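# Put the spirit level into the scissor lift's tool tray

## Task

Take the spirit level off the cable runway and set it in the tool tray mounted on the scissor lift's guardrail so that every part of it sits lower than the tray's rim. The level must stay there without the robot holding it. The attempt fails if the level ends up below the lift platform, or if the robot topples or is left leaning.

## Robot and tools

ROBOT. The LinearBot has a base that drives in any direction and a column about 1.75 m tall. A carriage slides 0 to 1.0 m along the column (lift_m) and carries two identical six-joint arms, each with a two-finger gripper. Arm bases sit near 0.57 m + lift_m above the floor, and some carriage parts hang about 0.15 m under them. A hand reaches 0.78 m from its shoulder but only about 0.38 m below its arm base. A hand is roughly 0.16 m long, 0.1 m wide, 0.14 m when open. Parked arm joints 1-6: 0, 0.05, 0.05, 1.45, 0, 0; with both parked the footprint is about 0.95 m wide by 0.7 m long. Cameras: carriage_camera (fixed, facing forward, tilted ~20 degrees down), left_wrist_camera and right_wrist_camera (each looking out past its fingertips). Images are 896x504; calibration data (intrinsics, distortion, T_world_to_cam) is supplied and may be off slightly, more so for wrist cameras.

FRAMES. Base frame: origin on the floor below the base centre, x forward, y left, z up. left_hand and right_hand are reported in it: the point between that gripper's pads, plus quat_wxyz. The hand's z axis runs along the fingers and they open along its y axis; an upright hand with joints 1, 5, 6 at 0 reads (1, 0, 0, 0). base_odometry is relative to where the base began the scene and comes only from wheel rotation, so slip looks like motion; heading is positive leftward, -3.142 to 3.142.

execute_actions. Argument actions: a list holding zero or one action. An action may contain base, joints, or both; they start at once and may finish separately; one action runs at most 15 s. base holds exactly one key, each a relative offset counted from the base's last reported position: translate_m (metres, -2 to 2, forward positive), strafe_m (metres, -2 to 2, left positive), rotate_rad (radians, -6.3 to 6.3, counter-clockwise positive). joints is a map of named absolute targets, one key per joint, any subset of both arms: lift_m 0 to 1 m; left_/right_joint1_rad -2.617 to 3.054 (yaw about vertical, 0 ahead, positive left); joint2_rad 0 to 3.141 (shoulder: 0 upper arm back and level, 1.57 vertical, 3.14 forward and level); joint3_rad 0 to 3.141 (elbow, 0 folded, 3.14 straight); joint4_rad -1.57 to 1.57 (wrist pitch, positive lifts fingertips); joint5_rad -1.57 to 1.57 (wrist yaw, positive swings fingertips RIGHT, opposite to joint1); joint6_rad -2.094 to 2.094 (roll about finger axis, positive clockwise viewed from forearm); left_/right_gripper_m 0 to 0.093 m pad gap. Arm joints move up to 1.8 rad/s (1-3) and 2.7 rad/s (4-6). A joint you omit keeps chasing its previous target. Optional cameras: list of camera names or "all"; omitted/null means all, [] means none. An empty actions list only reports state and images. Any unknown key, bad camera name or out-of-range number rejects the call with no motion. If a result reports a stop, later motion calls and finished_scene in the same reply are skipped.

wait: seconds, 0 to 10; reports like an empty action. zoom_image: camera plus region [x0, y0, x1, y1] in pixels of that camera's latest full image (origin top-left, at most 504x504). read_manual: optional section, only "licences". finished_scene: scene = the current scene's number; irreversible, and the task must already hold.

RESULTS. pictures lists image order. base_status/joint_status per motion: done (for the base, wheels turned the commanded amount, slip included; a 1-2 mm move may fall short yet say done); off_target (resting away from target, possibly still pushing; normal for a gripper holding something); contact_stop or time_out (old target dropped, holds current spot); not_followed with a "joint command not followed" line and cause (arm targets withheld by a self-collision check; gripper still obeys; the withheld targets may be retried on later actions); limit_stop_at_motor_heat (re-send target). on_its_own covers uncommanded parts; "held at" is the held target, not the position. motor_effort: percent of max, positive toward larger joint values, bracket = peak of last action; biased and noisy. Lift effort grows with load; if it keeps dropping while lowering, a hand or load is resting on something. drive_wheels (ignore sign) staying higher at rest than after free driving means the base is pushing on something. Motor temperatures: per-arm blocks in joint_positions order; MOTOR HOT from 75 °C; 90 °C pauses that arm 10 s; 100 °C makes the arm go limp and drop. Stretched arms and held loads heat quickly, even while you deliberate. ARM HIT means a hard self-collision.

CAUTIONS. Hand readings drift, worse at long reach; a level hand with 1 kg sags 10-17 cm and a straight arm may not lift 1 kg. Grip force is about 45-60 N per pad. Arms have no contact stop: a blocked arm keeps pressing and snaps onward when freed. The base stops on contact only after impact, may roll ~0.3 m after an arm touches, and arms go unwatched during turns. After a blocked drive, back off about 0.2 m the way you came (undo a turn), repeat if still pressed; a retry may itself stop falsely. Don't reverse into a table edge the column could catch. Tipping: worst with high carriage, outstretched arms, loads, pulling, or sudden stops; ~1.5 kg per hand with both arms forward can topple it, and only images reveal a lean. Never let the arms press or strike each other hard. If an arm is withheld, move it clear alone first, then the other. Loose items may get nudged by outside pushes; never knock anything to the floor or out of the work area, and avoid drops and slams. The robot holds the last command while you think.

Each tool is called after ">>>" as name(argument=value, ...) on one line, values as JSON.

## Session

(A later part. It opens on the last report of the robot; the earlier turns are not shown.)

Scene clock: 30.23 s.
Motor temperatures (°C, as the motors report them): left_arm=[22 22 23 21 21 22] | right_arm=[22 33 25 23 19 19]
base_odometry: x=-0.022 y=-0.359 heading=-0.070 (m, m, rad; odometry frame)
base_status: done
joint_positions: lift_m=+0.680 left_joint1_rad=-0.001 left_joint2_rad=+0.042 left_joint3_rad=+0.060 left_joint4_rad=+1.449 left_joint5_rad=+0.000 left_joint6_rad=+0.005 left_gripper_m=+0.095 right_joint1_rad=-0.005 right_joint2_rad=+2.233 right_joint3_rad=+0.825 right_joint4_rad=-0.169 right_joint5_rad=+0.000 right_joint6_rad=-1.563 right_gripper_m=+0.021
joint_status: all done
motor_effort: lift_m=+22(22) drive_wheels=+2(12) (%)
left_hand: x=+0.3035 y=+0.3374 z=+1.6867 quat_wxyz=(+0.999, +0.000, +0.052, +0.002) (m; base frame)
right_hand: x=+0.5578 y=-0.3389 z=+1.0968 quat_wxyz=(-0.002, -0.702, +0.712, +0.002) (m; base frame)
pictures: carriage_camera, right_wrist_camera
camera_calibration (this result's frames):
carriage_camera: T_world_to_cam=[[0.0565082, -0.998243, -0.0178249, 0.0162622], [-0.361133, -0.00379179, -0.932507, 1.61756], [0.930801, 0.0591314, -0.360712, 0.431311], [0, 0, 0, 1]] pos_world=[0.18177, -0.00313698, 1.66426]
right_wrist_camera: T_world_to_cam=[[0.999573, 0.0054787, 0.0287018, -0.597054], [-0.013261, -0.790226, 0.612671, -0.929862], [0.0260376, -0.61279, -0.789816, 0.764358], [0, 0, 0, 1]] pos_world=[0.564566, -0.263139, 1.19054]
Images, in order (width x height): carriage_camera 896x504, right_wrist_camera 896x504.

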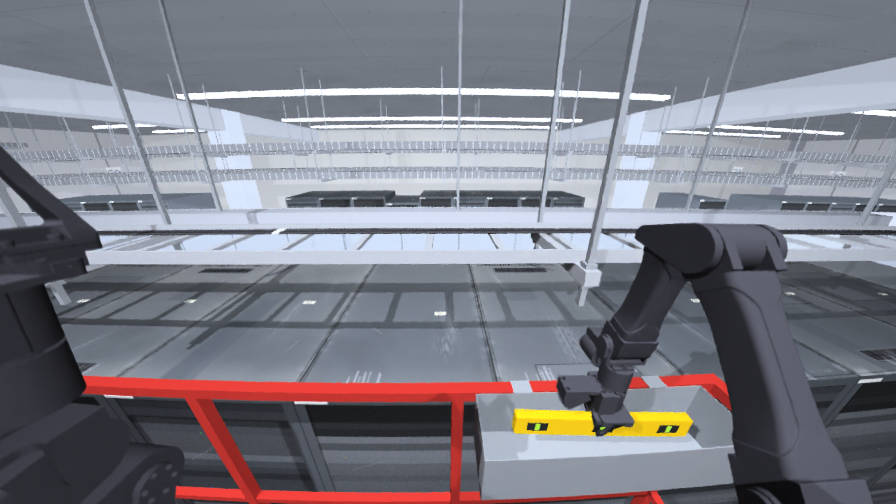

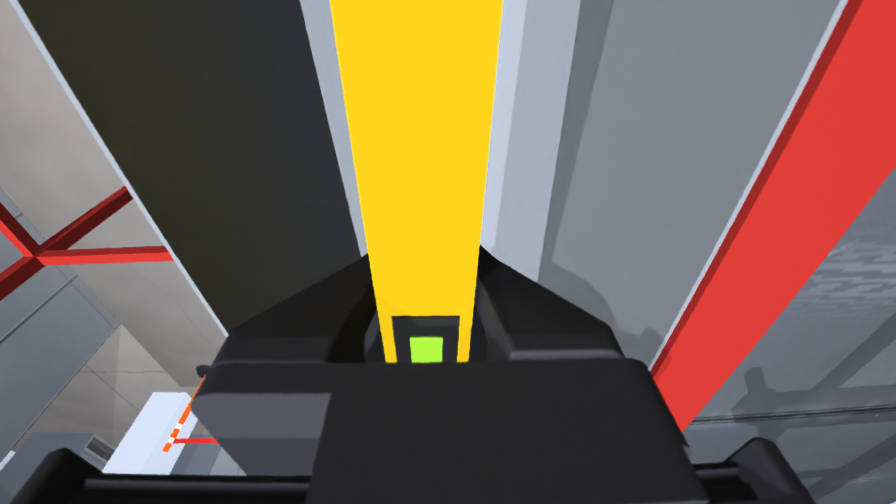

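>>> execute_actions(actions=[{"base":{"translate_m":0.018}}], cameras=[])

>>> execute_actions(actions=[{"joints":{"lift_m":0.605}}], cameras=["carriage_camera","right_wrist_camera"])

Scene clock: 31.70 s.
Motor temperatures (°C, as the motors report them): left_arm=[22 22 23 21 21 22] | right_arm=[22 33 25 23 19 19]
base_odometry: x=-0.004 y=-0.361 heading=-0.070 (m, m, rad; odometry frame)
base_status: done
joint_positions: lift_m=+0.680 left_joint1_rad=-0.001 left_joint2_rad=+0.042 left_joint3_rad=+0.060 left_joint4_rad=+1.449 left_joint5_rad=+0.000 left_joint6_rad=+0.005 left_gripper_m=+0.095 right_joint1_rad=-0.005 right_joint2_rad=+2.233 right_joint3_rad=+0.825 right_joint4_rad=-0.169 right_joint5_rad=+0.000 right_joint6_rad=-1.563 right_gripper_m=+0.021
joint_status: not commanded
motor_effort: lift_m=+21(21) drive_wheels=-6(14) (%)
left_hand: x=+0.3036 y=+0.3374 z=+1.6867 quat_wxyz=(+0.999, +0.000, +0.052, +0.002) (m; base frame)
right_hand: x=+0.5578 y=-0.3389 z=+1.0968 quat_wxyz=(-0.002, -0.702, +0.712, +0.002) (m; base frame)
pictures: none
No camera images: the call's "cameras" was empty. Leave "cameras" out to get every camera's image.

Scene clock: 32.53 s.
Motor temperatures (°C, as the motors report them): left_arm=[22 22 23 21 21 22] | right_arm=[22 33 25 23 19 19]
base_odometry: x=-0.004 y=-0.361 heading=-0.070 (m, m, rad; odometry frame)
base_status: not commanded
joint_positions: lift_m=+0.605 left_joint1_rad=-0.001 left_joint2_rad=+0.042 left_joint3_rad=+0.060 left_joint4_rad=+1.449 left_joint5_rad=+0.000 left_joint6_rad=+0.005 left_gripper_m=+0.095 right_joint1_rad=-0.005 right_joint2_rad=+2.233 right_joint3_rad=+0.825 right_joint4_rad=-0.169 right_joint5_rad=+0.000 right_joint6_rad=-1.563 right_gripper_m=+0.021
joint_status: all done
motor_effort: lift_m=+22(23) drive_wheels=-6(6) (%)
left_hand: x=+0.3036 y=+0.3374 z=+1.6117 quat_wxyz=(+0.999, +0.000, +0.052, +0.002) (m; base frame)
right_hand: x=+0.5578 y=-0.3389 z=+1.0218 quat_wxyz=(-0.002, -0.702, +0.712, +0.002) (m; base frame)
pictures: carriage_camera, right_wrist_camera
camera_calibration (this result's frames):
carriage_camera: T_world_to_cam=[[0.0565082, -0.998243, -0.0178249, 0.0149255], [-0.361133, -0.00379179, -0.932507, 1.54763], [0.930801, 0.0591314, -0.360712, 0.404262], [0, 0, 0, 1]] pos_world=[0.18177, -0.00313698, 1.58927]
right_wrist_camera: T_world_to_cam=[[0.999573, 0.0054787, 0.0287018, -0.594901], [-0.013261, -0.790226, 0.612671, -0.883919], [0.0260376, -0.61279, -0.789816, 0.705131], [0, 0, 0, 1]] pos_world=[0.564566, -0.263139, 1.11555]
Images, in order (width x height): carriage_camera 896x504, right_wrist_camera 896x504.

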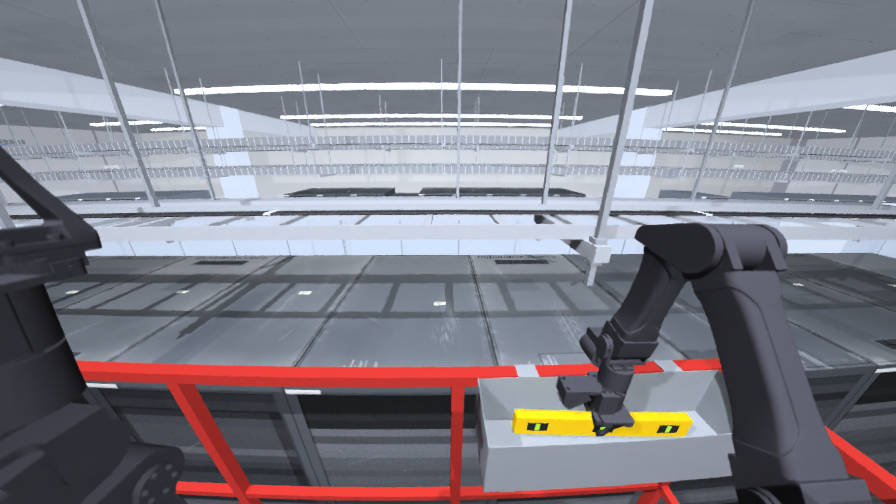

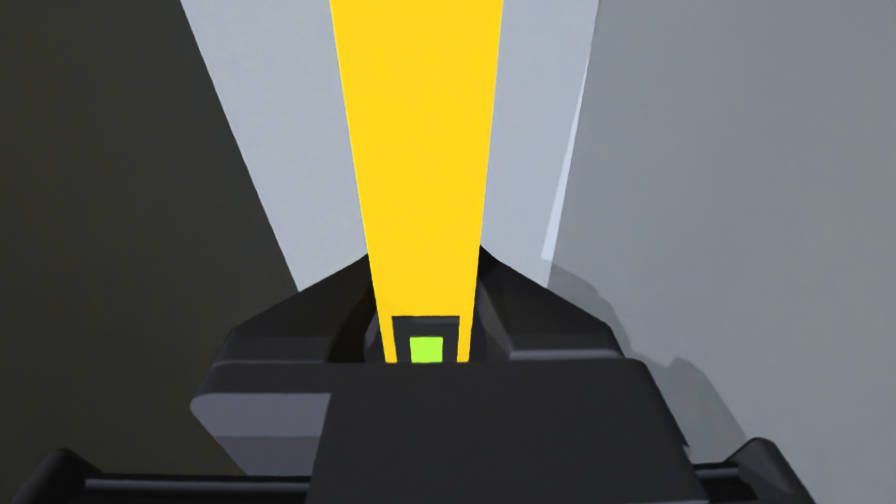

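>>> execute_actions(actions=[{"joints":{"lift_m":0.578}}], cameras=["right_wrist_camera"])

Scene clock: 33.43 s.
Motor temperatures (°C, as the motors report them): left_arm=[22 22 23 20 21 22] | right_arm=[22 33 24 23 19 19]
base_odometry: x=-0.004 y=-0.361 heading=-0.070 (m, m, rad; odometry frame)
base_status: not commanded
joint_positions: lift_m=+0.578 left_joint1_rad=-0.001 left_joint2_rad=+0.042 left_joint3_rad=+0.060 left_joint4_rad=+1.449 left_joint5_rad=+0.000 left_joint6_rad=+0.005 left_gripper_m=+0.095 right_joint1_rad=-0.005 right_joint2_rad=+2.234 right_joint3_rad=+0.825 right_joint4_rad=-0.170 right_joint5_rad=+0.000 right_joint6_rad=-1.563 right_gripper_m=+0.021
joint_status: all done
motor_effort: lift_m=+21(22) drive_wheels=-6(3) (%)
left_hand: x=+0.3036 y=+0.3374 z=+1.5847 quat_wxyz=(+0.999, +0.000, +0.052, +0.002) (m; base frame)
right_hand: x=+0.5573 y=-0.3389 z=+0.9946 quat_wxyz=(-0.003, -0.702, +0.712, +0.003) (m; base frame)
pictures: right_wrist_camera
camera_calibration (this result's frames):
right_wrist_camera: T_world_to_cam=[[0.999626, 0.00547842, 0.0267953, -0.591766], [-0.0120925, -0.790233, 0.612688, -0.867918], [0.0245311, -0.612782, -0.789871, 0.684546], [0, 0, 0, 1]] pos_world=[0.564257, -0.263137, 1.08832]
Images, in order (width x height): right_wrist_camera 896x504.

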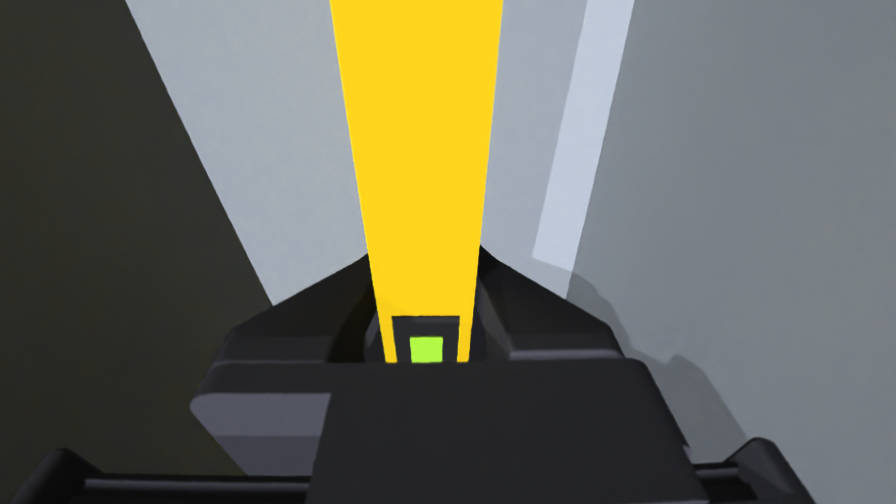

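Matches the scene 1 release height.

>>> execute_actions(actions=[{"joints":{"right_gripper_m":0.05}}], cameras=["right_wrist_camera"])

>>> execute_actions(actions=[{"joints":{"lift_m":0.78}}], cameras=["carriage_camera","right_wrist_camera"])

Scene clock: 34.30 s.
Motor temperatures (°C, as the motors report them): left_arm=[22 22 23 20 21 22] | right_arm=[22 33 24 23 19 19]
base_odometry: x=-0.004 y=-0.361 heading=-0.070 (m, m, rad; odometry frame)
base_status: not commanded
joint_positions: lift_m=+0.578 left_joint1_rad=-0.001 left_joint2_rad=+0.042 left_joint3_rad=+0.060 left_joint4_rad=+1.449 left_joint5_rad=+0.000 left_joint6_rad=+0.005 left_gripper_m=+0.095 right_joint1_rad=-0.005 right_joint2_rad=+2.234 right_joint3_rad=+0.825 right_joint4_rad=-0.170 right_joint5_rad=+0.000 right_joint6_rad=-1.563 right_gripper_m=+0.050
joint_status: all done
motor_effort: lift_m=+22(22) drive_wheels=-6(6) (%)
left_hand: x=+0.3036 y=+0.3374 z=+1.5847 quat_wxyz=(+0.999, +0.000, +0.052, +0.002) (m; base frame)
right_hand: x=+0.5573 y=-0.3389 z=+0.9946 quat_wxyz=(-0.003, -0.702, +0.712, +0.003) (m; base frame)
pictures: right_wrist_camera
camera_calibration (this result's frames):
right_wrist_camera: T_world_to_cam=[[0.999626, 0.00547842, 0.0267953, -0.591766], [-0.0120925, -0.790233, 0.612688, -0.867918], [0.0245311, -0.612782, -0.789871, 0.684546], [0, 0, 0, 1]] pos_world=[0.564257, -0.263137, 1.08832]
Images, in order (width x height): right_wrist_camera 896x504.

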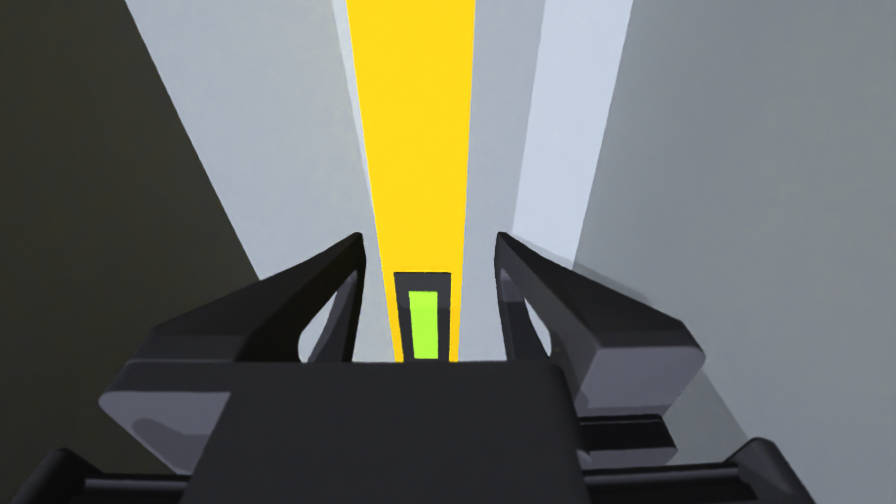

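Scene clock: 35.63 s.
Motor temperatures (°C, as the motors report them): left_arm=[22 22 24 20 21 22] | right_arm=[22 33 24 23 19 19]
base_odometry: x=-0.004 y=-0.361 heading=-0.070 (m, m, rad; odometry frame)
base_status: not commanded
joint_positions: lift_m=+0.780 left_joint1_rad=-0.001 left_joint2_rad=+0.042 left_joint3_rad=+0.060 left_joint4_rad=+1.449 left_joint5_rad=+0.000 left_joint6_rad=+0.005 left_gripper_m=+0.095 right_joint1_rad=-0.005 right_joint2_rad=+2.231 right_joint3_rad=+0.825 right_joint4_rad=-0.170 right_joint5_rad=+0.000 right_joint6_rad=-1.563 right_gripper_m=+0.050
joint_status: all done
motor_effort: lift_m=+24(30) drive_wheels=+3(6) (%)
left_hand: x=+0.3036 y=+0.3374 z=+1.7865 quat_wxyz=(+0.999, +0.000, +0.052, +0.002) (m; base frame)
right_hand: x=+0.5579 y=-0.3389 z=+1.1970 quat_wxyz=(-0.002, -0.702, +0.712, +0.002) (m; base frame)
pictures: carriage_camera, right_wrist_camera
camera_calibration (this result's frames):
carriage_camera: T_world_to_cam=[[0.0565082, -0.998243, -0.0178249, 0.0180397], [-0.361133, -0.00379179, -0.932507, 1.71055], [0.930801, 0.0591314, -0.360712, 0.467282], [0, 0, 0, 1]] pos_world=[0.18177, -0.00313698, 1.76398]
right_wrist_camera: T_world_to_cam=[[0.999562, 0.00547876, 0.0290831, -0.600519], [-0.0134948, -0.790225, 0.612668, -0.991128], [0.0263389, -0.612792, -0.789805, 0.843327], [0, 0, 0, 1]] pos_world=[0.564669, -0.26314, 1.29076]
Images, in order (width x height): carriage_camera 896x504, right_wrist_camera 896x504.

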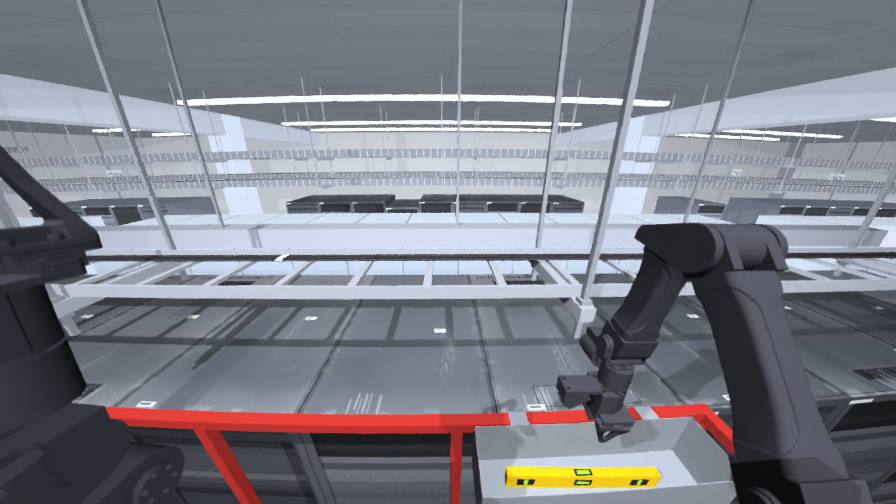

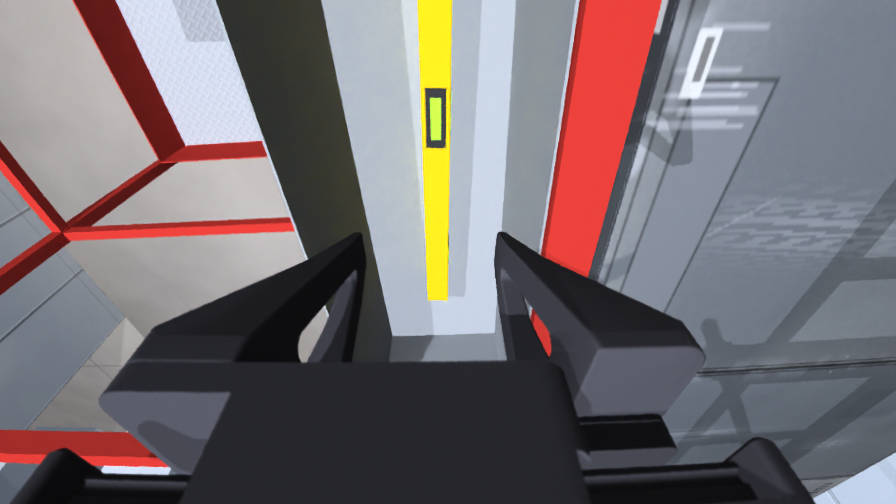

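>>> finished_scene(scene=2)

The scene is finished: the task was done.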